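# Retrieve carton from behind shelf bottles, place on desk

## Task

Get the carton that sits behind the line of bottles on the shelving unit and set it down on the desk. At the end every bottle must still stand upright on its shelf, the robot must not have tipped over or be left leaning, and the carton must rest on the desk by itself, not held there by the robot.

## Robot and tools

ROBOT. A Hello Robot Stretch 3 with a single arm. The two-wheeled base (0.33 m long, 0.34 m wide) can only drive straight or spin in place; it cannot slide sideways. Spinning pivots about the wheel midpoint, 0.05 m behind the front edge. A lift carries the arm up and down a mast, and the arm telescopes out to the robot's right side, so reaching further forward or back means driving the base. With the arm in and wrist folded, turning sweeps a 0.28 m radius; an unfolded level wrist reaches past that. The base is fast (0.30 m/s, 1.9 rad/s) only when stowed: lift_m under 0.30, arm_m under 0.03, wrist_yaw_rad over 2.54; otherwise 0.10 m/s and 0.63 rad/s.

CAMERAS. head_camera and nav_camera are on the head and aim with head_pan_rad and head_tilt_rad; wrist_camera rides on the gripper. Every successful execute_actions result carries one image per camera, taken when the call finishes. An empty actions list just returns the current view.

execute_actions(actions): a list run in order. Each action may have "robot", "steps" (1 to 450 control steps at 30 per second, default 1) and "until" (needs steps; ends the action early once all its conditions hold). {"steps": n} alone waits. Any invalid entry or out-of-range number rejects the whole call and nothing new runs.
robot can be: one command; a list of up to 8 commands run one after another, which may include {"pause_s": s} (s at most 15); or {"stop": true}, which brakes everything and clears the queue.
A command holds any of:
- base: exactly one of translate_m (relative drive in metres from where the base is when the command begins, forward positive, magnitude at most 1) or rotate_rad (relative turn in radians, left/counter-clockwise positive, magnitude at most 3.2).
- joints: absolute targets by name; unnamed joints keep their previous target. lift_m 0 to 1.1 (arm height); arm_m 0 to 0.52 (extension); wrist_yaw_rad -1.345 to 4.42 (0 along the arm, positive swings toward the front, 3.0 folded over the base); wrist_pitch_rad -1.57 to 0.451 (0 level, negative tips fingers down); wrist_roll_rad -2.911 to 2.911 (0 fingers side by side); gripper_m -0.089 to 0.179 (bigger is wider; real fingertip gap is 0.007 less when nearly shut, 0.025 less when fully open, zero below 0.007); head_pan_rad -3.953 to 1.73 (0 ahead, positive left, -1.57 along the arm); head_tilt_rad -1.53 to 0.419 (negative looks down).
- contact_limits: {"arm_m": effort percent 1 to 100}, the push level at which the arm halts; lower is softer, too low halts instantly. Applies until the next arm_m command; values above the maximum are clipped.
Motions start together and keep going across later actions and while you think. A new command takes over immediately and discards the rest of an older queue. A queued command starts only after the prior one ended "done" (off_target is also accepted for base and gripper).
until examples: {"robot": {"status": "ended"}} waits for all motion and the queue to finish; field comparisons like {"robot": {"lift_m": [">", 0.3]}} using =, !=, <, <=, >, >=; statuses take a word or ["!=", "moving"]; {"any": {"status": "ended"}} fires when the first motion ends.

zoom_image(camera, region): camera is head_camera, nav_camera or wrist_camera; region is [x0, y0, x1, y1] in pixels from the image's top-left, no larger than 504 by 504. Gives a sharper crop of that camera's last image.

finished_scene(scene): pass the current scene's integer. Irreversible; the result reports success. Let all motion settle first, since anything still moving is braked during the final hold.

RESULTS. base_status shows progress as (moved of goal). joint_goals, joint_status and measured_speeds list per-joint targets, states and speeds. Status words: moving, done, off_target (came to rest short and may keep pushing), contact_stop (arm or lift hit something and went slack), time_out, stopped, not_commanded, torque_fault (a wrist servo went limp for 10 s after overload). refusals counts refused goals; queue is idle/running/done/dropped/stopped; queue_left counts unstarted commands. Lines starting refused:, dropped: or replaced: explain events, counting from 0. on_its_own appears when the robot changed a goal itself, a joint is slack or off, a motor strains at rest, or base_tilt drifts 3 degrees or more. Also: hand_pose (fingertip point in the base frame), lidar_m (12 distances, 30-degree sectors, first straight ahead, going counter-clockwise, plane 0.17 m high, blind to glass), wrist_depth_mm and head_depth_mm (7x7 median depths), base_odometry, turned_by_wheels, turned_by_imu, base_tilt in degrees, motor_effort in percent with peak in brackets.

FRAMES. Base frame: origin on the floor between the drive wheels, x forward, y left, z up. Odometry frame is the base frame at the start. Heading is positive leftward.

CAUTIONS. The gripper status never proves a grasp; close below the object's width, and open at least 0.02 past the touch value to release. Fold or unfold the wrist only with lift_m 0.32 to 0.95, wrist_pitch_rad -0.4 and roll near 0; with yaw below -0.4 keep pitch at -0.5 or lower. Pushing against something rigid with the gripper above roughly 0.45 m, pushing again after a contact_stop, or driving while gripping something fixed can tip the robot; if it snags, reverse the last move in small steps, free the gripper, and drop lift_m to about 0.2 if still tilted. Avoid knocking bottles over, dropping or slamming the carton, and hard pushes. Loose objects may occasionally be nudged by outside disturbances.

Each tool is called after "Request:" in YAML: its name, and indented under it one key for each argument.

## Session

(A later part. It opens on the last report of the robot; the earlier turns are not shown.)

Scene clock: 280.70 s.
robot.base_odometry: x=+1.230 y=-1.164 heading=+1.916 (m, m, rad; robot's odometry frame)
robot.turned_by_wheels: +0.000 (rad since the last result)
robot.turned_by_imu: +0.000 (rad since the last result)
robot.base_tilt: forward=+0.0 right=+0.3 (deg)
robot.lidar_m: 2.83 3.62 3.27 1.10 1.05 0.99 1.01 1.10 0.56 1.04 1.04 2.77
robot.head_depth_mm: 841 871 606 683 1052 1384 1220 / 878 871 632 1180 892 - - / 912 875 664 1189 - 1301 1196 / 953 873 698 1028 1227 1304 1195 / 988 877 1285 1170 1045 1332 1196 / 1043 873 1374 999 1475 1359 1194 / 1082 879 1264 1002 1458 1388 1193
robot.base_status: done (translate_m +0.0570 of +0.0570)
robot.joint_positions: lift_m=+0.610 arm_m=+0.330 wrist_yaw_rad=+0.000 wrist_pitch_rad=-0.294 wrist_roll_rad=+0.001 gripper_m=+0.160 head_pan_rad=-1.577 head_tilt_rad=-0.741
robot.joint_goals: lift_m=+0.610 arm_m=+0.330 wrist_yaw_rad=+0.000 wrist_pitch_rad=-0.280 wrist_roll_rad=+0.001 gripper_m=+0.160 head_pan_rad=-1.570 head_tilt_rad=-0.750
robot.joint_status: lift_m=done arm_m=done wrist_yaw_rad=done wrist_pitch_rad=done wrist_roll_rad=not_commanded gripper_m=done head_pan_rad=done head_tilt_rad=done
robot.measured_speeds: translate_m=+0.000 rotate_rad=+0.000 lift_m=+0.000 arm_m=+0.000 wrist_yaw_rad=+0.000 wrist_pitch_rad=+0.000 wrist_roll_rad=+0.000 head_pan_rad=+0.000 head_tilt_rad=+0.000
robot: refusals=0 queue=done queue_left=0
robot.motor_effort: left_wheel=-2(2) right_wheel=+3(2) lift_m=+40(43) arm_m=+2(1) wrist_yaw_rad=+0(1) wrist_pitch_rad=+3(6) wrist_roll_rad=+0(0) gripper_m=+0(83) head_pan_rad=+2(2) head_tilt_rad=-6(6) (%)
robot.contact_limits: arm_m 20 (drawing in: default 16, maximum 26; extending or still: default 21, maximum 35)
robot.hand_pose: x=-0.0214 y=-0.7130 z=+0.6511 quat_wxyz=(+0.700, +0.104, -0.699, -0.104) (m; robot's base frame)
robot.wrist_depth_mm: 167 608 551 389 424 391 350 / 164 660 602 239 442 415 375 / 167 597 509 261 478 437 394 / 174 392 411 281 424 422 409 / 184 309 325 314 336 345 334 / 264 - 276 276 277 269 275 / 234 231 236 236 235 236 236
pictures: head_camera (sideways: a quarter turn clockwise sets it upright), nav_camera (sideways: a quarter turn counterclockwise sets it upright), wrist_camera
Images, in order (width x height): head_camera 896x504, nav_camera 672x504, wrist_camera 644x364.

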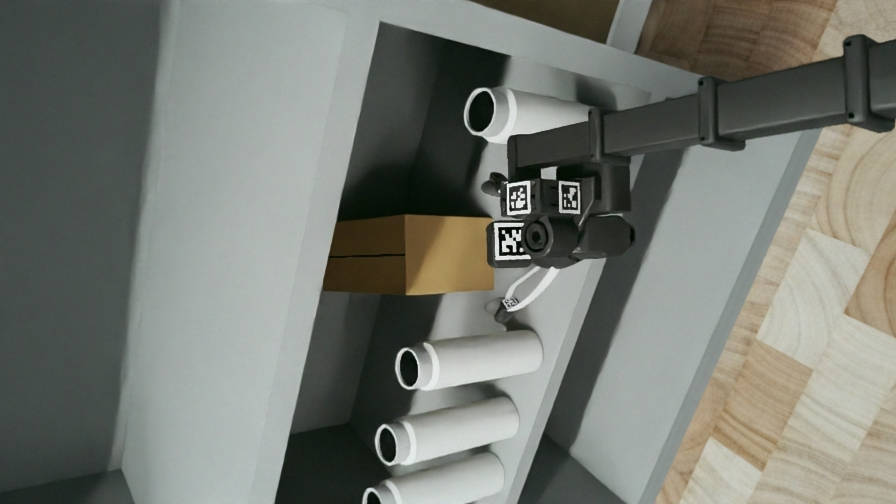

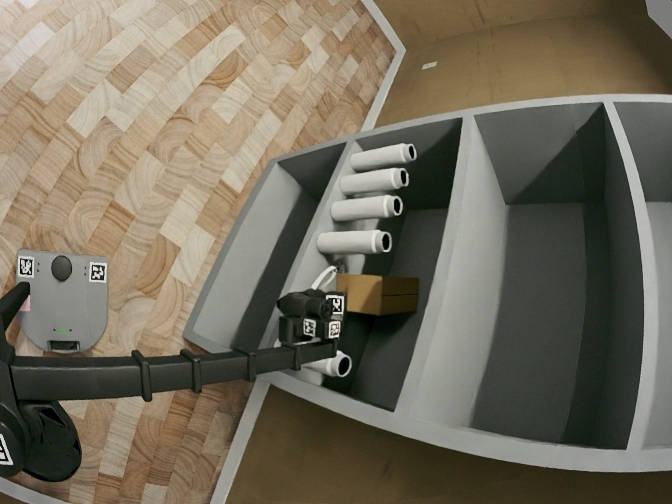

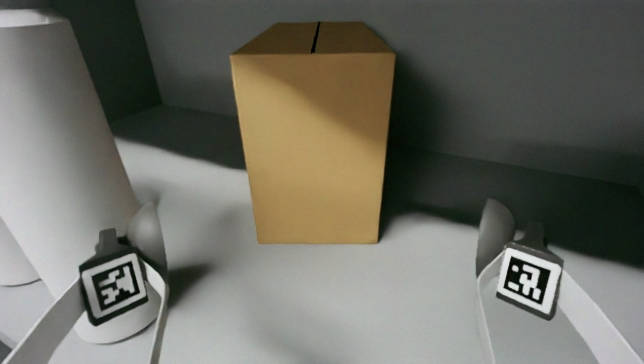

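Request:
execute_actions:
  actions:
    - {"robot": {"joints": {"arm_m": 0.43}, "contact_limits": {"arm_m": 15}}, "steps": 300, "until": {"robot": {"status": "ended"}}}

Scene clock: 298.40 s.
robot.base_odometry: x=+1.230 y=-1.164 heading=+1.916 (m, m, rad; robot's odometry frame)
robot.turned_by_wheels: +0.000 (rad since the last result)
robot.turned_by_imu: +0.000 (rad since the last result)
robot.base_tilt: forward=+0.0 right=+0.4 (deg)
robot.lidar_m: 2.83 3.64 3.27 1.10 1.05 0.99 1.01 1.10 0.56 1.03 1.04 2.77
robot.head_depth_mm: 842 868 605 683 1046 1379 1224 / 875 873 632 1182 887 - - / 911 873 663 1248 933 1308 1194 / 951 875 696 1000 988 1301 1198 / 988 870 1289 1155 1050 1331 1198 / 1040 879 1372 995 1475 1356 1195 / 1083 875 1271 1002 1456 1383 1197
robot.base_status: done (translate_m +0.0570 of +0.0570)
robot.joint_positions: lift_m=+0.610 arm_m=+0.430 wrist_yaw_rad=+0.000 wrist_pitch_rad=-0.294 wrist_roll_rad=+0.001 gripper_m=+0.160 head_pan_rad=-1.577 head_tilt_rad=-0.741
robot.joint_goals: lift_m=+0.610 arm_m=+0.430 wrist_yaw_rad=+0.000 wrist_pitch_rad=-0.280 wrist_roll_rad=+0.001 gripper_m=+0.160 head_pan_rad=-1.570 head_tilt_rad=-0.750
robot.joint_status: lift_m=done arm_m=done wrist_yaw_rad=done wrist_pitch_rad=done wrist_roll_rad=not_commanded gripper_m=done head_pan_rad=done head_tilt_rad=done
robot.measured_speeds: translate_m=+0.000 rotate_rad=+0.000 lift_m=+0.000 arm_m=+0.000 wrist_yaw_rad=+0.000 wrist_pitch_rad=+0.000 wrist_roll_rad=+0.000 head_pan_rad=+0.000 head_tilt_rad=+0.000
robot: refusals=0 queue=done queue_left=0
robot.motor_effort: left_wheel=-2(2) right_wheel=+3(2) lift_m=+40(41) arm_m=+2(4) wrist_yaw_rad=-1(1) wrist_pitch_rad=+3(3) wrist_roll_rad=+0(0) gripper_m=+0(1) head_pan_rad=+2(3) head_tilt_rad=-6(6) (%)
robot.contact_limits: arm_m 15 (drawing in: default 16, maximum 26; extending or still: default 21, maximum 35)
robot.hand_pose: x=-0.0214 y=-0.8130 z=+0.6511 quat_wxyz=(+0.700, +0.104, -0.699, -0.104) (m; robot's base frame)
robot.wrist_depth_mm: 486 526 449 375 341 315 286 / 489 569 170 165 212 333 306 / 502 570 154 154 156 361 323 / 434 428 171 168 175 376 345 / 343 354 192 187 306 344 328 / 280 - 219 208 255 267 275 / 234 237 232 230 231 235 234
pictures: head_camera (sideways: a quarter turn clockwise sets it upright), nav_camera (sideways: a quarter turn counterclockwise sets it upright), wrist_camera
Images, in order (width x height): head_camera 896x504, nav_camera 672x504, wrist_camera 644x364.

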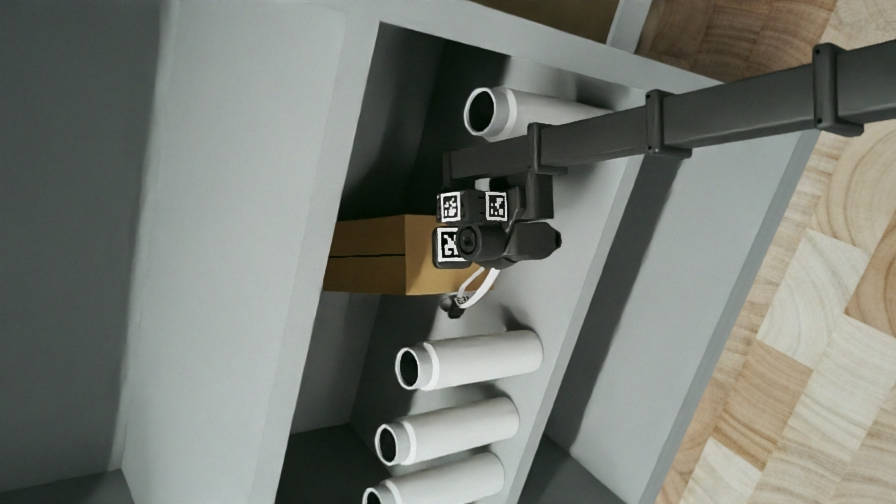

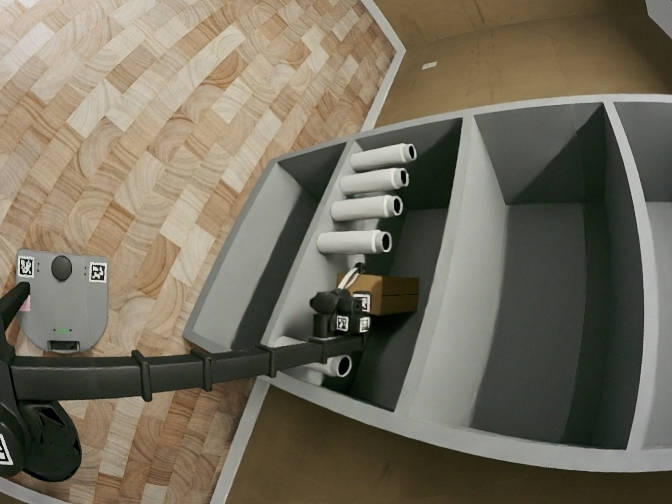

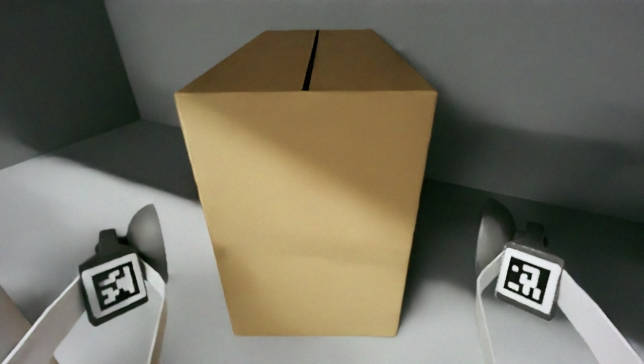

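Request:
execute_actions:
  actions:
    - {"robot": {"base": {"translate_m": 0.004}, "joints": {"arm_m": 0.49}, "contact_limits": {"arm_m": 12}}, "steps": 300, "until": {"robot": {"status": "ended"}}}

Scene clock: 305.57 s.
robot.base_odometry: x=+1.229 y=-1.160 heading=+1.916 (m, m, rad; robot's odometry frame)
robot.turned_by_wheels: +0.000 (rad since the last result)
robot.turned_by_imu: +0.000 (rad since the last result)
robot.base_tilt: forward=+0.0 right=+0.5 (deg)
robot.lidar_m: 2.82 3.62 3.26 1.10 1.05 0.99 1.01 1.10 0.57 1.04 1.04 2.77
robot.head_depth_mm: 840 870 605 1108 985 1388 1192 / 878 870 632 1191 878 - - / 909 873 663 1236 961 1302 1196 / 953 874 699 1013 1000 1303 1199 / 994 872 1284 1117 1052 1323 1196 / 1042 876 1376 993 1470 1358 1200 / 1080 876 1258 1018 1463 1389 1200
robot.base_status: done (translate_m +0.0040 of +0.0040)
robot.joint_positions: lift_m=+0.610 arm_m=+0.490 wrist_yaw_rad=+0.001 wrist_pitch_rad=-0.295 wrist_roll_rad=+0.001 gripper_m=+0.160 head_pan_rad=-1.577 head_tilt_rad=-0.741
robot.joint_goals: lift_m=+0.610 arm_m=+0.490 wrist_yaw_rad=+0.000 wrist_pitch_rad=-0.280 wrist_roll_rad=+0.001 gripper_m=+0.160 head_pan_rad=-1.570 head_tilt_rad=-0.750
robot.joint_status: lift_m=done arm_m=done wrist_yaw_rad=done wrist_pitch_rad=done wrist_roll_rad=not_commanded gripper_m=done head_pan_rad=done head_tilt_rad=done
robot.measured_speeds: translate_m=+0.000 rotate_rad=+0.000 lift_m=+0.000 arm_m=+0.000 wrist_yaw_rad=+0.000 wrist_pitch_rad=+0.000 wrist_roll_rad=+0.000 head_pan_rad=+0.000 head_tilt_rad=+0.000
robot: refusals=0 queue=done queue_left=0
robot.motor_effort: left_wheel=-1(2) right_wheel=+3(7) lift_m=+40(40) arm_m=+2(1) wrist_yaw_rad=-1(1) wrist_pitch_rad=+4(4) wrist_roll_rad=+0(0) gripper_m=+0(0) head_pan_rad=+2(2) head_tilt_rad=-6(6) (%)
robot.contact_limits: arm_m 12 (drawing in: default 16, maximum 26; extending or still: default 21, maximum 35)
robot.hand_pose: x=-0.0213 y=-0.8729 z=+0.6509 quat_wxyz=(+0.700, +0.104, -0.699, -0.104) (m; robot's base frame)
robot.wrist_depth_mm: 465 453 390 326 300 274 249 / 471 509 169 165 163 289 265 / 488 116 106 105 104 298 282 / 426 103 101 100 99 311 301 / 339 114 111 110 110 112 315 / 286 126 124 124 123 258 274 / 239 236 142 141 140 236 236
pictures: head_camera (sideways: a quarter turn clockwise sets it upright), nav_camera (sideways: a quarter turn counterclockwise sets it upright), wrist_camera
Images, in order (width x height): head_camera 896x504, nav_camera 672x504, wrist_camera 644x364.

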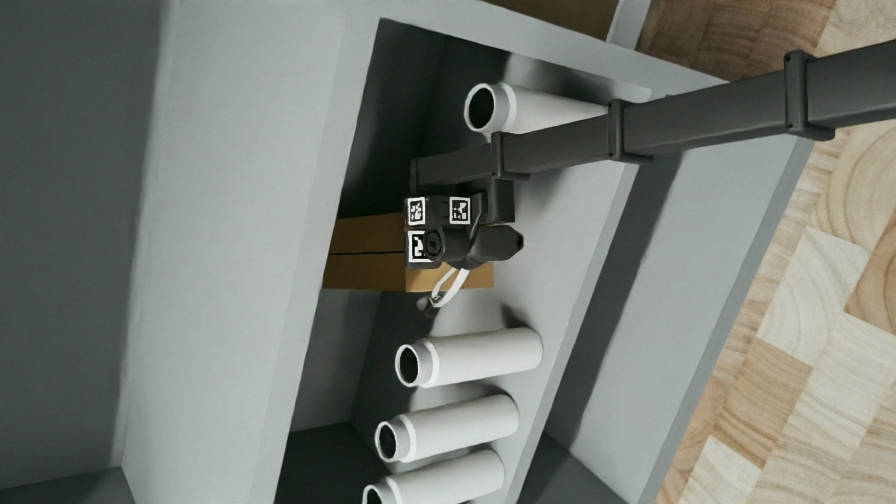

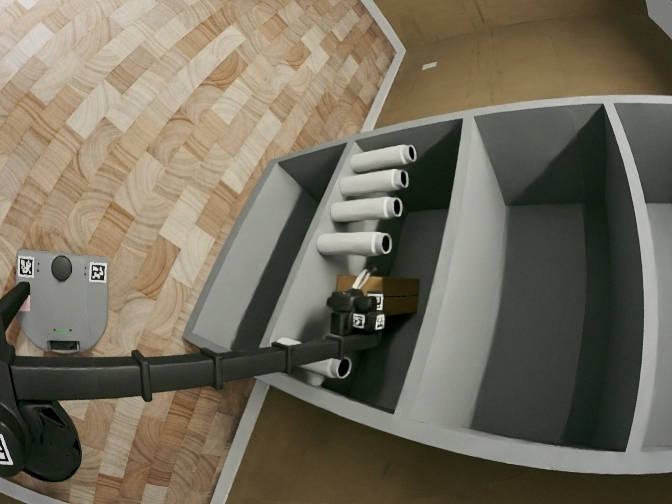

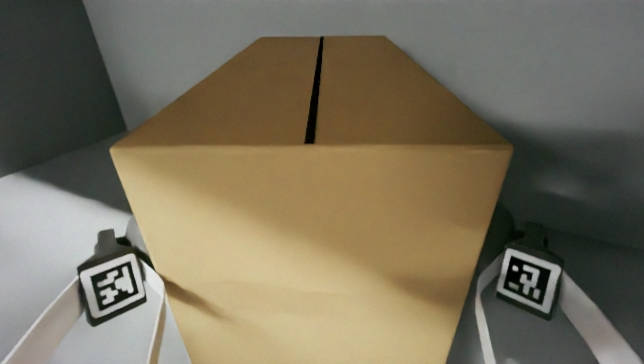

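Request:
execute_actions:
  actions:
    - {"robot": {"joints": {"arm_m": 0.518}, "contact_limits": {"arm_m": 10}}, "steps": 300, "until": {"robot": {"status": "ended"}}}

Scene clock: 310.10 s.
robot.base_odometry: x=+1.229 y=-1.160 heading=+1.916 (m, m, rad; robot's odometry frame)
robot.turned_by_wheels: +0.000 (rad since the last result)
robot.turned_by_imu: +0.000 (rad since the last result)
robot.base_tilt: forward=+0.0 right=+0.5 (deg)
robot.lidar_m: 2.82 3.60 3.28 1.10 1.06 0.99 1.01 1.10 0.57 1.04 1.04 2.77
robot.head_depth_mm: 841 867 605 1112 987 1386 1213 / 877 875 632 1184 899 - - / 915 874 663 1231 963 1312 1193 / 953 873 697 1080 1016 1310 1197 / 992 873 1287 1079 1049 1327 1200 / 1045 877 1374 1001 1471 1362 1192 / 1083 877 1256 1013 1475 1395 1196
robot.base_status: done (translate_m +0.0040 of +0.0040)
robot.joint_positions: lift_m=+0.610 arm_m=+0.517 wrist_yaw_rad=+0.022 wrist_pitch_rad=-0.300 wrist_roll_rad=+0.001 gripper_m=+0.160 head_pan_rad=-1.577 head_tilt_rad=-0.741
robot.joint_goals: lift_m=+0.610 arm_m=+0.518 wrist_yaw_rad=+0.000 wrist_pitch_rad=-0.280 wrist_roll_rad=+0.001 gripper_m=+0.160 head_pan_rad=-1.570 head_tilt_rad=-0.750
robot.joint_status: lift_m=done arm_m=done wrist_yaw_rad=done wrist_pitch_rad=done wrist_roll_rad=not_commanded gripper_m=done head_pan_rad=done head_tilt_rad=done
robot.measured_speeds: translate_m=+0.000 rotate_rad=+0.000 lift_m=+0.000 arm_m=+0.000 wrist_yaw_rad=+0.000 wrist_pitch_rad=+0.000 wrist_roll_rad=+0.000 head_pan_rad=+0.000 head_tilt_rad=+0.000
robot: refusals=0 queue=done queue_left=0
robot.on_its_own: wrist_yaw_rad is at rest, and its effort (-27) is outside its rest range (-12 to +12)
robot.motor_effort: left_wheel=+2(2) right_wheel=-7(7) lift_m=+40(40) arm_m=+4(9) wrist_yaw_rad=-27(26) wrist_pitch_rad=+5(5) wrist_roll_rad=+0(0) gripper_m=-6(5) head_pan_rad=+2(2) head_tilt_rad=-6(5) (%)
robot.contact_limits: arm_m 10 (drawing in: default 16, maximum 26; extending or still: default 21, maximum 35)
robot.hand_pose: x=-0.0164 y=-0.8999 z=+0.6498 quat_wxyz=(+0.700, +0.113, -0.698, -0.098) (m; robot's base frame)
robot.wrist_depth_mm: 438 446 375 308 282 258 235 / 442 499 163 160 159 274 245 / 466 105 105 103 102 282 259 / 433 97 93 90 87 87 277 / 336 108 104 100 96 95 297 / 288 121 117 112 107 106 271 / 232 230 134 127 121 233 233
pictures: head_camera (sideways: a quarter turn clockwise sets it upright), nav_camera (sideways: a quarter turn counterclockwise sets it upright), wrist_camera
Images, in order (width x height): head_camera 896x504, nav_camera 672x504, wrist_camera 644x364.

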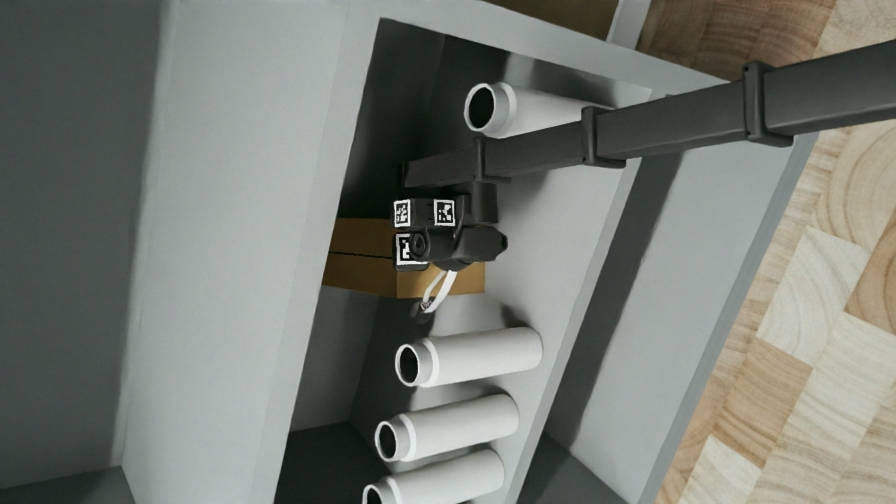

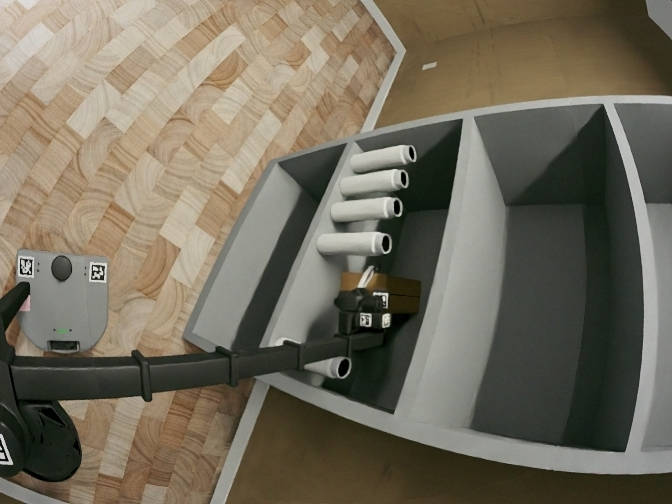

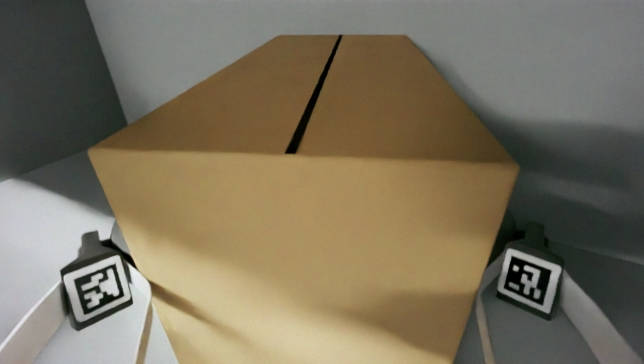

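Request:
execute_actions:
  actions:
    - {"robot": {"joints": {"arm_m": 0.497, "gripper_m": 0.175}}, "steps": 120, "until": {"robot": {"status": "ended"}}}

Scene clock: 313.40 s.
robot.base_odometry: x=+1.229 y=-1.160 heading=+1.916 (m, m, rad; robot's odometry frame)
robot.turned_by_wheels: +0.000 (rad since the last result)
robot.turned_by_imu: -0.001 (rad since the last result)
robot.base_tilt: forward=+0.0 right=+0.4 (deg)
robot.lidar_m: 2.82 3.62 3.28 1.10 1.05 0.99 1.01 1.10 0.57 1.04 1.04 2.77
robot.head_depth_mm: 841 869 604 1106 989 1378 1197 / 878 871 631 1187 891 - - / 911 869 662 1232 964 1306 1188 / 950 874 698 1036 1018 1304 1196 / 997 872 1295 1115 1052 1330 1196 / 1044 874 1372 998 1479 1354 1192 / 1082 879 1258 1008 1478 1389 1201
robot.base_status: done (translate_m +0.0040 of +0.0040)
robot.joint_positions: lift_m=+0.610 arm_m=+0.497 wrist_yaw_rad=+0.002 wrist_pitch_rad=-0.299 wrist_roll_rad=+0.001 gripper_m=+0.175 head_pan_rad=-1.577 head_tilt_rad=-0.741
robot.joint_goals: lift_m=+0.610 arm_m=+0.497 wrist_yaw_rad=+0.000 wrist_pitch_rad=-0.280 wrist_roll_rad=+0.001 gripper_m=+0.175 head_pan_rad=-1.570 head_tilt_rad=-0.750
robot.joint_status: lift_m=done arm_m=done wrist_yaw_rad=done wrist_pitch_rad=done wrist_roll_rad=not_commanded gripper_m=done head_pan_rad=done head_tilt_rad=done
robot.measured_speeds: translate_m=+0.000 rotate_rad=+0.000 lift_m=+0.000 arm_m=+0.000 wrist_yaw_rad=+0.000 wrist_pitch_rad=+0.000 wrist_roll_rad=+0.000 head_pan_rad=+0.000 head_tilt_rad=+0.000
robot: refusals=0 queue=done queue_left=0
robot.motor_effort: left_wheel=-1(3) right_wheel=+1(7) lift_m=+40(40) arm_m=-2(6) wrist_yaw_rad=-3(27) wrist_pitch_rad=+5(5) wrist_roll_rad=+0(1) gripper_m=+0(67) head_pan_rad=+2(2) head_tilt_rad=-5(5) (%)
robot.hand_pose: x=-0.0211 y=-0.8800 z=+0.6500 quat_wxyz=(+0.699, +0.106, -0.699, -0.105) (m; robot's base frame)
robot.wrist_depth_mm: 458 444 383 322 296 268 246 / 475 502 164 160 177 290 262 / 489 113 108 105 103 302 275 / 426 120 114 111 109 330 295 / 337 132 127 124 120 330 310 / 289 259 143 139 136 269 273 / 232 236 163 157 159 232 233
pictures: head_camera (sideways: a quarter turn clockwise sets it upright), nav_camera (sideways: a quarter turn counterclockwise sets it upright), wrist_camera
Images, in order (width x height): head_camera 896x504, nav_camera 672x504, wrist_camera 644x364.

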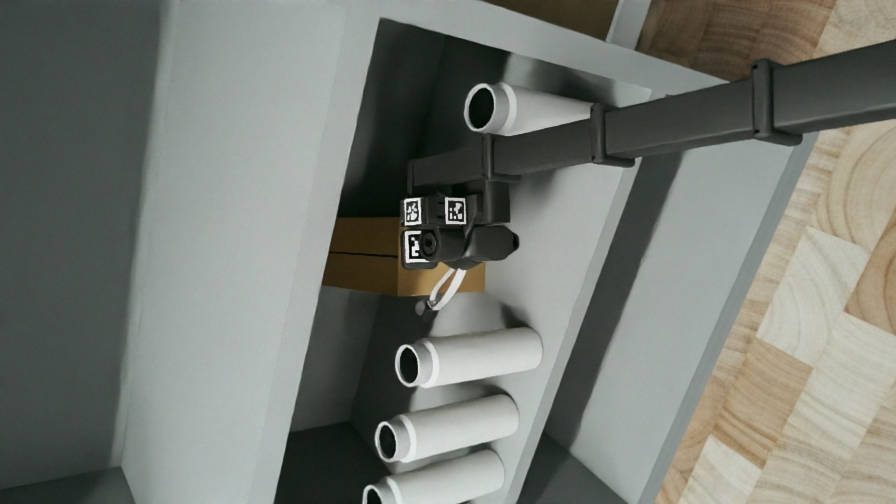

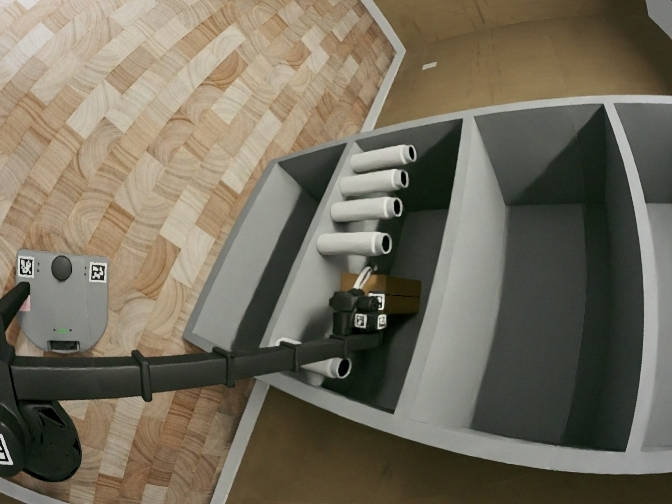

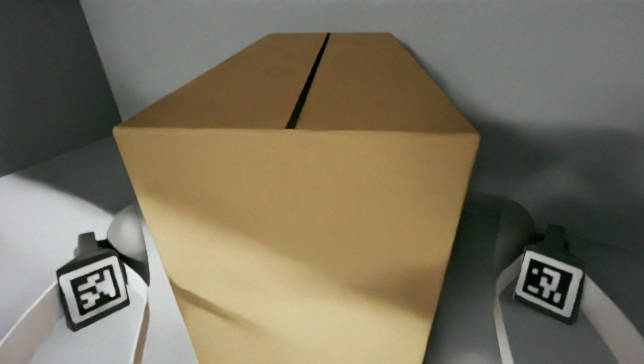

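Request:
execute_actions:
  actions:
    - {"robot": [{"base": {"translate_m": 0.007}, "joints": {"gripper_m": 0.179}}, {"joints": {"arm_m": 0.517}, "contact_limits": {"arm_m": 10}}], "steps": 200, "until": {"robot": {"status": "ended"}}}

Scene clock: 322.13 s.
robot.base_odometry: x=+1.227 y=-1.154 heading=+1.916 (m, m, rad; robot's odometry frame)
robot.turned_by_wheels: +0.000 (rad since the last result)
robot.turned_by_imu: +0.000 (rad since the last result)
robot.base_tilt: forward=+0.1 right=+0.4 (deg)
robot.lidar_m: 2.82 3.60 3.26 1.10 1.06 1.00 1.02 1.10 0.57 1.04 1.03 2.76
robot.head_depth_mm: 849 867 631 1111 958 1368 1204 / 878 869 632 1188 888 - - / 915 871 663 1228 963 1307 1193 / 952 872 698 1078 1019 1299 1192 / 997 879 1291 1114 1049 1327 1196 / 1045 876 1376 1009 1489 1349 1195 / 1071 877 1259 1011 1456 1392 1195
robot.base_status: done (translate_m +0.0070 of +0.0070)
robot.joint_positions: lift_m=+0.610 arm_m=+0.517 wrist_yaw_rad=+0.001 wrist_pitch_rad=-0.299 wrist_roll_rad=+0.001 gripper_m=+0.179 head_pan_rad=-1.577 head_tilt_rad=-0.741
robot.joint_goals: lift_m=+0.610 arm_m=+0.517 wrist_yaw_rad=+0.000 wrist_pitch_rad=-0.280 wrist_roll_rad=+0.001 gripper_m=+0.179 head_pan_rad=-1.570 head_tilt_rad=-0.750
robot.joint_status: lift_m=done arm_m=done wrist_yaw_rad=done wrist_pitch_rad=done wrist_roll_rad=not_commanded gripper_m=done head_pan_rad=done head_tilt_rad=done
robot.measured_speeds: translate_m=+0.000 rotate_rad=+0.000 lift_m=+0.000 arm_m=+0.000 wrist_yaw_rad=+0.000 wrist_pitch_rad=+0.000 wrist_roll_rad=+0.000 head_pan_rad=+0.000 head_tilt_rad=+0.000
robot: refusals=0 queue=done queue_left=0
robot.motor_effort: left_wheel=-2(2) right_wheel=+2(7) lift_m=+39(40) arm_m=+2(1) wrist_yaw_rad=-1(2) wrist_pitch_rad=+5(5) wrist_roll_rad=+0(0) gripper_m=+0(28) head_pan_rad=+2(2) head_tilt_rad=-6(5) (%)
robot.contact_limits: arm_m 10 (drawing in: default 16, maximum 26; extending or still: default 21, maximum 35)
robot.hand_pose: x=-0.0212 y=-0.8995 z=+0.6500 quat_wxyz=(+0.699, +0.106, -0.699, -0.105) (m; robot's base frame)
robot.wrist_depth_mm: 445 434 366 306 284 259 235 / 455 481 164 161 159 273 247 / 468 113 103 103 102 278 264 / 427 94 91 89 87 86 278 / 336 104 102 99 97 94 297 / 285 119 114 111 107 108 280 / 232 231 130 126 122 227 229
pictures: head_camera (sideways: a quarter turn clockwise sets it upright), nav_camera (sideways: a quarter turn counterclockwise sets it upright), wrist_camera
Images, in order (width x height): head_camera 896x504, nav_camera 672x504, wrist_camera 644x364.

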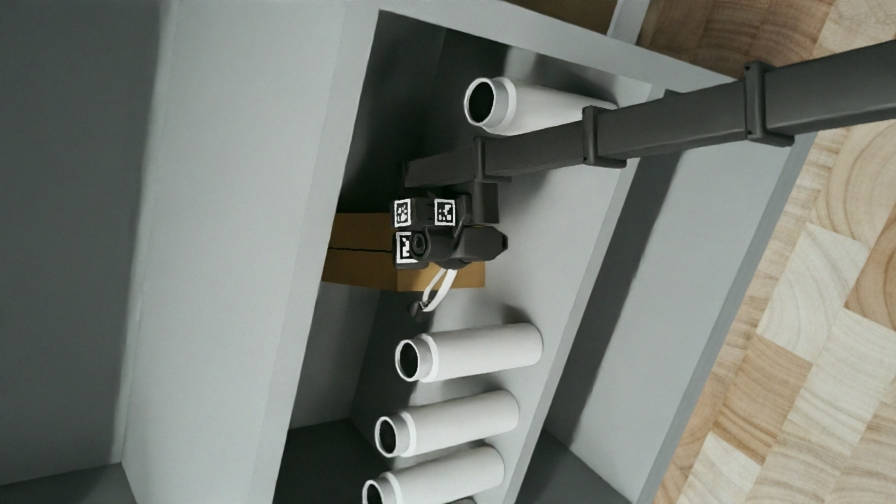

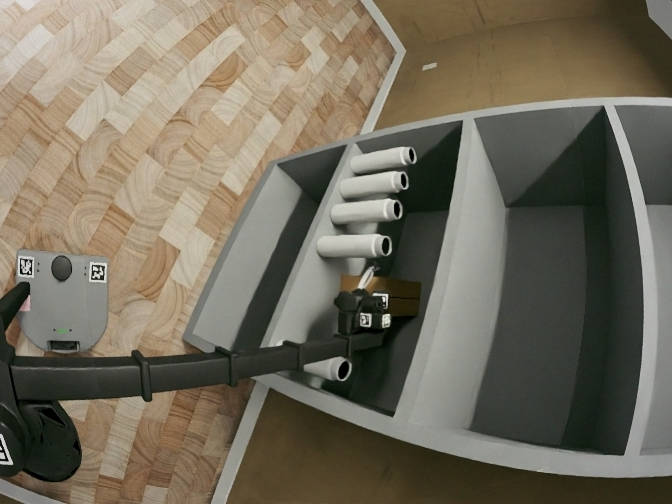

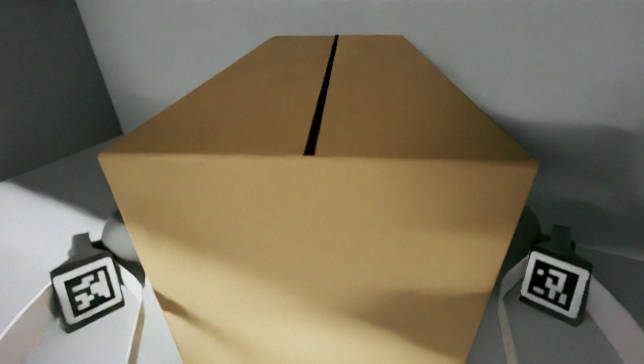

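Request:
execute_actions:
  actions:
    - {"robot": {"joints": {"gripper_m": 0.07}}, "steps": 90, "until": {"robot": {"status": "ended"}}}
    - {"steps": 10}

Scene clock: 326.90 s.
robot.base_odometry: x=+1.227 y=-1.154 heading=+1.916 (m, m, rad; robot's odometry frame)
robot.turned_by_wheels: +0.000 (rad since the last result)
robot.turned_by_imu: +0.000 (rad since the last result)
robot.base_tilt: forward=+0.0 right=+0.4 (deg)
robot.lidar_m: 2.82 3.62 3.26 1.10 1.06 1.00 1.02 1.10 0.57 1.04 1.04 2.76
robot.head_depth_mm: 846 867 631 1107 960 1350 1201 / 877 871 634 1194 888 - - / 916 874 664 1231 964 1298 1195 / 955 871 697 1074 1018 1304 1193 / 996 875 1295 1118 1047 1330 1197 / 1042 874 1383 1005 1480 1360 1194 / 1077 876 1257 1007 1451 1393 1195
robot.base_status: done (translate_m +0.0070 of +0.0070)
robot.joint_positions: lift_m=+0.610 arm_m=+0.517 wrist_yaw_rad=+0.004 wrist_pitch_rad=-0.299 wrist_roll_rad=+0.001 gripper_m=+0.072 head_pan_rad=-1.577 head_tilt_rad=-0.741
robot.joint_goals: lift_m=+0.610 arm_m=+0.517 wrist_yaw_rad=+0.000 wrist_pitch_rad=-0.280 wrist_roll_rad=+0.001 gripper_m=+0.070 head_pan_rad=-1.570 head_tilt_rad=-0.750
robot.joint_status: lift_m=done arm_m=done wrist_yaw_rad=done wrist_pitch_rad=done wrist_roll_rad=not_commanded gripper_m=off_target head_pan_rad=done head_tilt_rad=done
robot.measured_speeds: translate_m=+0.000 rotate_rad=+0.000 lift_m=+0.000 arm_m=+0.000 wrist_yaw_rad=+0.000 wrist_pitch_rad=+0.000 wrist_roll_rad=+0.000 head_pan_rad=+0.000 head_tilt_rad=+0.000
robot: refusals=0 queue=done queue_left=0
robot.motor_effort: left_wheel=-1(2) right_wheel=+0(2) lift_m=+39(40) arm_m=+2(2) wrist_yaw_rad=-5(6) wrist_pitch_rad=+5(5) wrist_roll_rad=+0(0) gripper_m=-39(97) head_pan_rad=+2(2) head_tilt_rad=-6(6) (%)
robot.contact_limits: arm_m 10 (drawing in: default 16, maximum 26; extending or still: default 21, maximum 35)
robot.hand_pose: x=-0.0205 y=-0.8995 z=+0.6500 quat_wxyz=(+0.699, +0.107, -0.699, -0.104) (m; robot's base frame)
robot.wrist_depth_mm: 439 432 373 303 283 260 234 / 458 481 164 162 159 276 250 / 470 113 105 104 102 281 262 / 426 97 93 91 88 88 282 / 338 108 104 101 97 97 301 / 284 121 117 113 109 108 271 / 232 231 134 128 123 233 233
pictures: head_camera (sideways: a quarter turn clockwise sets it upright), nav_camera (sideways: a quarter turn counterclockwise sets it upright), wrist_camera
Images, in order (width x height): head_camera 896x504, nav_camera 672x504, wrist_camera 644x364.

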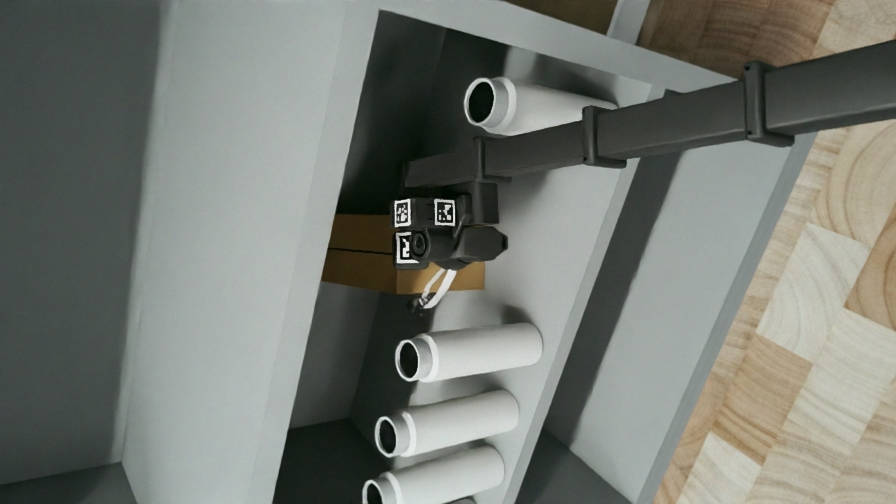

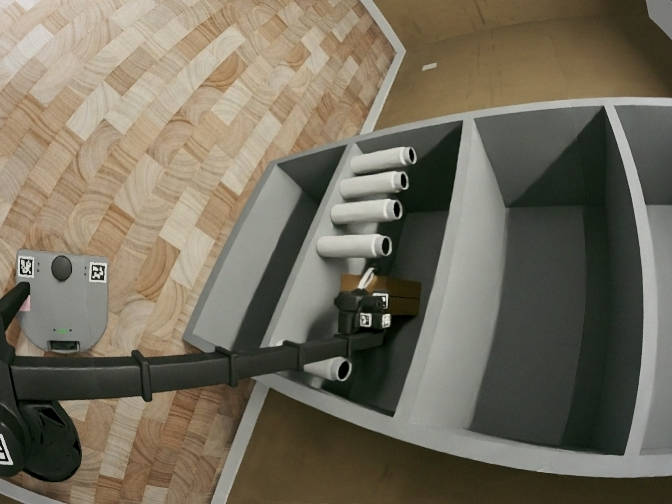

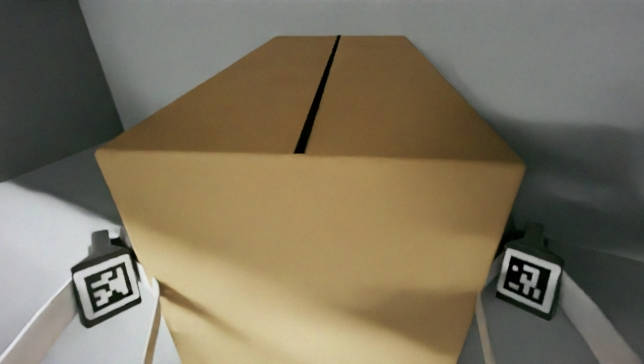

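Request:
zoom_image:
  camera: "wrist_camera"
  region: [40, 140, 240, 364]

Request:
zoom_image:
  camera: "head_camera"
  region: [380, 230, 520, 340]

Region (40, 140, 240, 364) of wrist_camera's 644x364 image, scaled by 2.250; it fills the left 450 columns of this view, and the rest is white.

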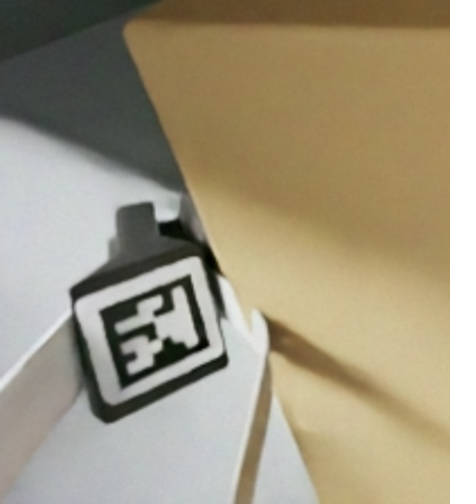

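Region (380, 230, 520, 340) of head_camera's 896x504 image, scaled by 3.600, with more detail than that image has; it fills the top 396 rows of this view, and the rest is white.

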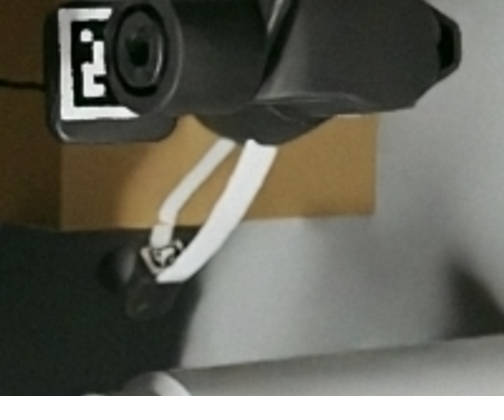

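Request:
execute_actions:
  actions:
    - {"robot": {"joints": {"lift_m": 0.63}}, "steps": 90, "until": {"robot": {"status": "ended"}}}
    - {"steps": 10}

Scene clock: 343.17 s.
robot.base_odometry: x=+1.227 y=-1.154 heading=+1.916 (m, m, rad; robot's odometry frame)
robot.turned_by_wheels: +0.000 (rad since the last result)
robot.turned_by_imu: -0.001 (rad since the last result)
robot.base_tilt: forward=+0.0 right=+0.4 (deg)
robot.lidar_m: 2.82 3.62 3.28 1.10 1.06 1.00 1.02 1.10 0.57 1.04 1.03 2.76
robot.head_depth_mm: 849 867 631 1116 962 1355 1224 / 878 871 634 1182 886 - 1173 / 913 872 662 - 960 1296 1190 / 955 875 696 1082 1016 1308 1184 / 1000 873 1304 1112 1045 1327 1196 / 1043 876 1373 1001 1476 1352 1201 / 1077 877 1259 1012 1461 1388 1198
robot.base_status: done (translate_m +0.0070 of +0.0070)
robot.joint_positions: lift_m=+0.630 arm_m=+0.517 wrist_yaw_rad=+0.004 wrist_pitch_rad=-0.321 wrist_roll_rad=+0.001 gripper_m=+0.111 head_pan_rad=-1.577 head_tilt_rad=-0.741
robot.joint_goals: lift_m=+0.630 arm_m=+0.517 wrist_yaw_rad=+0.000 wrist_pitch_rad=-0.280 wrist_roll_rad=+0.001 gripper_m=+0.109 head_pan_rad=-1.570 head_tilt_rad=-0.750
robot.joint_status: lift_m=done arm_m=done wrist_yaw_rad=done wrist_pitch_rad=done wrist_roll_rad=not_commanded gripper_m=off_target head_pan_rad=done head_tilt_rad=done
robot.measured_speeds: translate_m=+0.000 rotate_rad=+0.000 lift_m=+0.000 arm_m=+0.000 wrist_yaw_rad=+0.000 wrist_pitch_rad=+0.000 wrist_roll_rad=+0.000 head_pan_rad=+0.000 head_tilt_rad=+0.000
robot: refusals=0 queue=done queue_left=0
robot.on_its_own: gripper_m is held at +0.109, not at your +0.070, by its stall guard, which is not easing now
robot.motor_effort: left_wheel=+0(0) right_wheel=-1(2) lift_m=+42(43) arm_m=+2(2) wrist_yaw_rad=-6(5) wrist_pitch_rad=+11(11) wrist_roll_rad=+0(0) gripper_m=-24(39) head_pan_rad=+2(2) head_tilt_rad=-6(6) (%)
robot.contact_limits: arm_m 10 (drawing in: default 16, maximum 26; extending or still: default 21, maximum 35)
robot.hand_pose: x=-0.0205 y=-0.8973 z=+0.6647 quat_wxyz=(+0.698, +0.115, -0.698, -0.112) (m; robot's base frame)
robot.wrist_depth_mm: 436 440 374 317 287 256 236 / 458 497 207 178 176 276 250 / 468 117 107 106 105 289 266 / 449 99 96 93 90 90 286 / 355 109 105 102 98 98 306 / 302 121 117 113 109 108 292 / 246 245 132 127 121 249 248
pictures: head_camera (sideways: a quarter turn clockwise sets it upright), nav_camera (sideways: a quarter turn counterclockwise sets it upright), wrist_camera
Images, in order (width x height): head_camera 896x504, nav_camera 672x504, wrist_camera 644x364.

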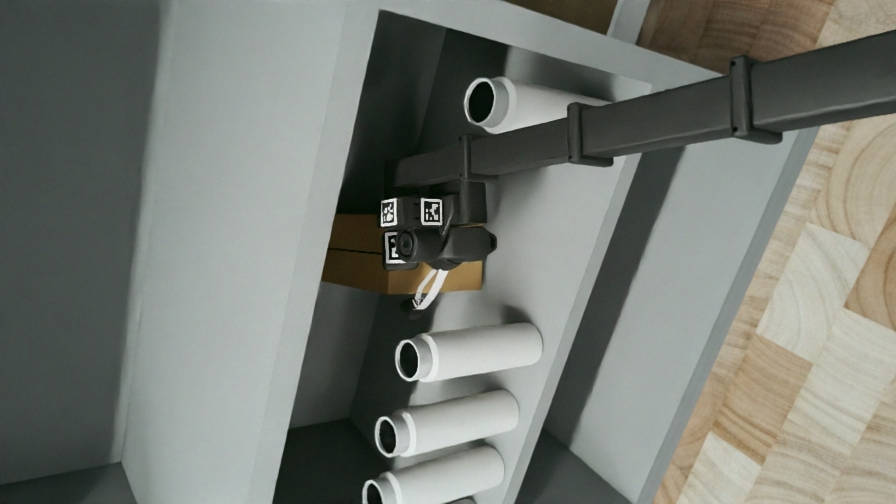

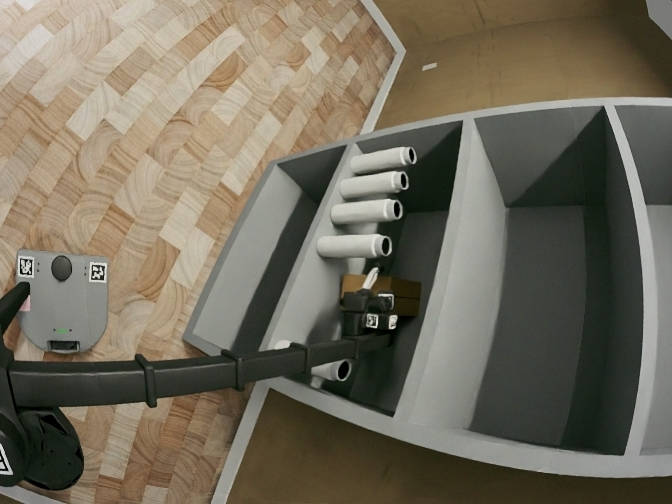

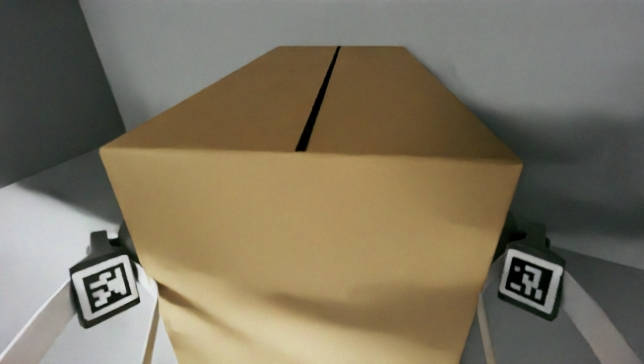

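Request:
zoom_image:
  camera: "head_camera"
  region: [470, 150, 680, 340]

Region (470, 150, 680, 340) of head_camera's 896x504 image, scaled by 2.400, with more detail than that image has; it fills the top 456 rows of this view, and the rest is white.

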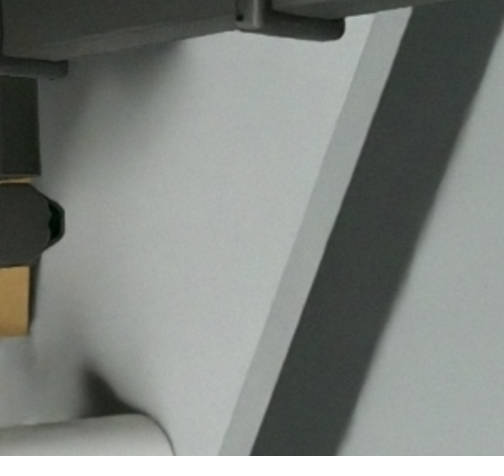

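Request:
execute_actions:
  actions:
    - {"robot": [{"joints": {"gripper_m": 0.095}}, {"joints": {"arm_m": 0.40}}], "steps": 200, "until": {"robot": {"status": "ended"}}}

Scene clock: 377.30 s.
robot.base_odometry: x=+1.227 y=-1.154 heading=+1.916 (m, m, rad; robot's odometry frame)
robot.turned_by_wheels: +0.000 (rad since the last result)
robot.turned_by_imu: +0.000 (rad since the last result)
robot.base_tilt: forward=+0.0 right=+0.4 (deg)
robot.lidar_m: 2.81 3.62 3.26 1.10 1.06 1.00 1.01 1.10 0.57 1.04 1.04 2.76
robot.head_depth_mm: 843 872 633 1109 962 1351 1209 / 876 866 633 1188 901 - 1173 / 919 871 664 1233 936 1302 1192 / 954 872 697 947 987 1307 1193 / 997 875 1297 1112 1049 1321 1191 / 1044 878 1380 1010 1478 1361 1200 / 1078 875 1257 1010 1448 1391 1193
robot.base_status: done (translate_m +0.0070 of +0.0070)
robot.joint_positions: lift_m=+0.630 arm_m=+0.400 wrist_yaw_rad=+0.001 wrist_pitch_rad=-0.304 wrist_roll_rad=+0.001 gripper_m=+0.103 head_pan_rad=-1.577 head_tilt_rad=-0.741
robot.joint_goals: lift_m=+0.630 arm_m=+0.400 wrist_yaw_rad=+0.000 wrist_pitch_rad=-0.280 wrist_roll_rad=+0.001 gripper_m=+0.102 head_pan_rad=-1.570 head_tilt_rad=-0.750
robot.joint_status: lift_m=done arm_m=done wrist_yaw_rad=done wrist_pitch_rad=done wrist_roll_rad=not_commanded gripper_m=done head_pan_rad=done head_tilt_rad=done
robot.measured_speeds: translate_m=+0.000 rotate_rad=+0.000 lift_m=+0.000 arm_m=+0.000 wrist_yaw_rad=+0.000 wrist_pitch_rad=+0.000 wrist_roll_rad=+0.000 head_pan_rad=+0.000 head_tilt_rad=+0.000
robot: refusals=0 queue=done queue_left=0
robot.on_its_own: gripper_m is held at +0.102, not at your +0.095, by its stall guard, which is still easing
robot.motor_effort: left_wheel=-1(0) right_wheel=+1(1) lift_m=+42(42) arm_m=-2(4) wrist_yaw_rad=-1(5) wrist_pitch_rad=+6(11) wrist_roll_rad=+0(0) gripper_m=-26(90) head_pan_rad=+2(2) head_tilt_rad=-6(6) (%)
robot.hand_pose: x=-0.0214 y=-0.7825 z=+0.6687 quat_wxyz=(+0.699, +0.107, -0.699, -0.107) (m; robot's base frame)
robot.wrist_depth_mm: 491 546 476 423 379 346 312 / 498 590 499 198 231 362 326 / 506 133 108 108 107 380 350 / 460 102 97 95 92 92 372 / 152 111 106 103 99 99 354 / - 120 117 113 109 108 297 / 153 191 131 126 120 253 250
pictures: head_camera (sideways: a quarter turn clockwise sets it upright), nav_camera (sideways: a quarter turn counterclockwise sets it upright), wrist_camera
Images, in order (width x height): head_camera 896x504, nav_camera 672x504, wrist_camera 644x364.

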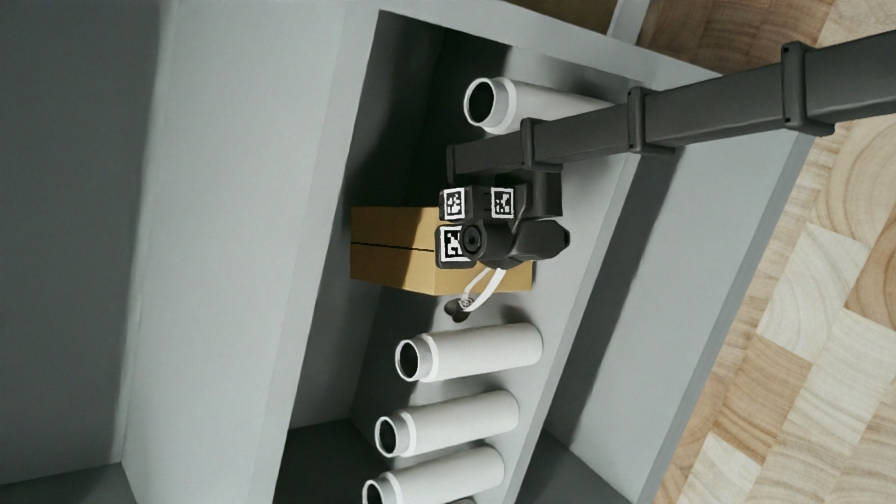

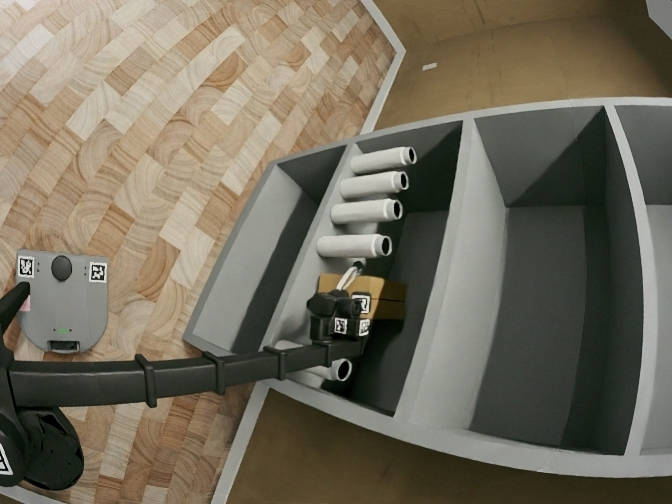

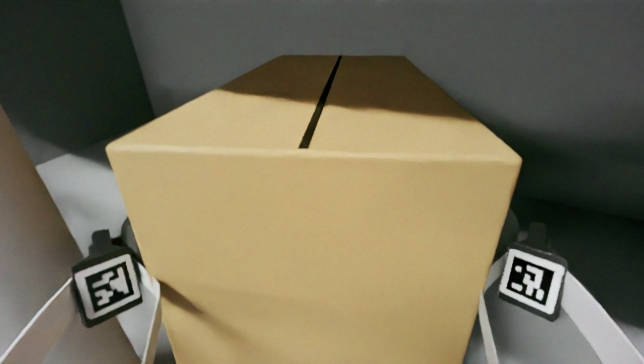

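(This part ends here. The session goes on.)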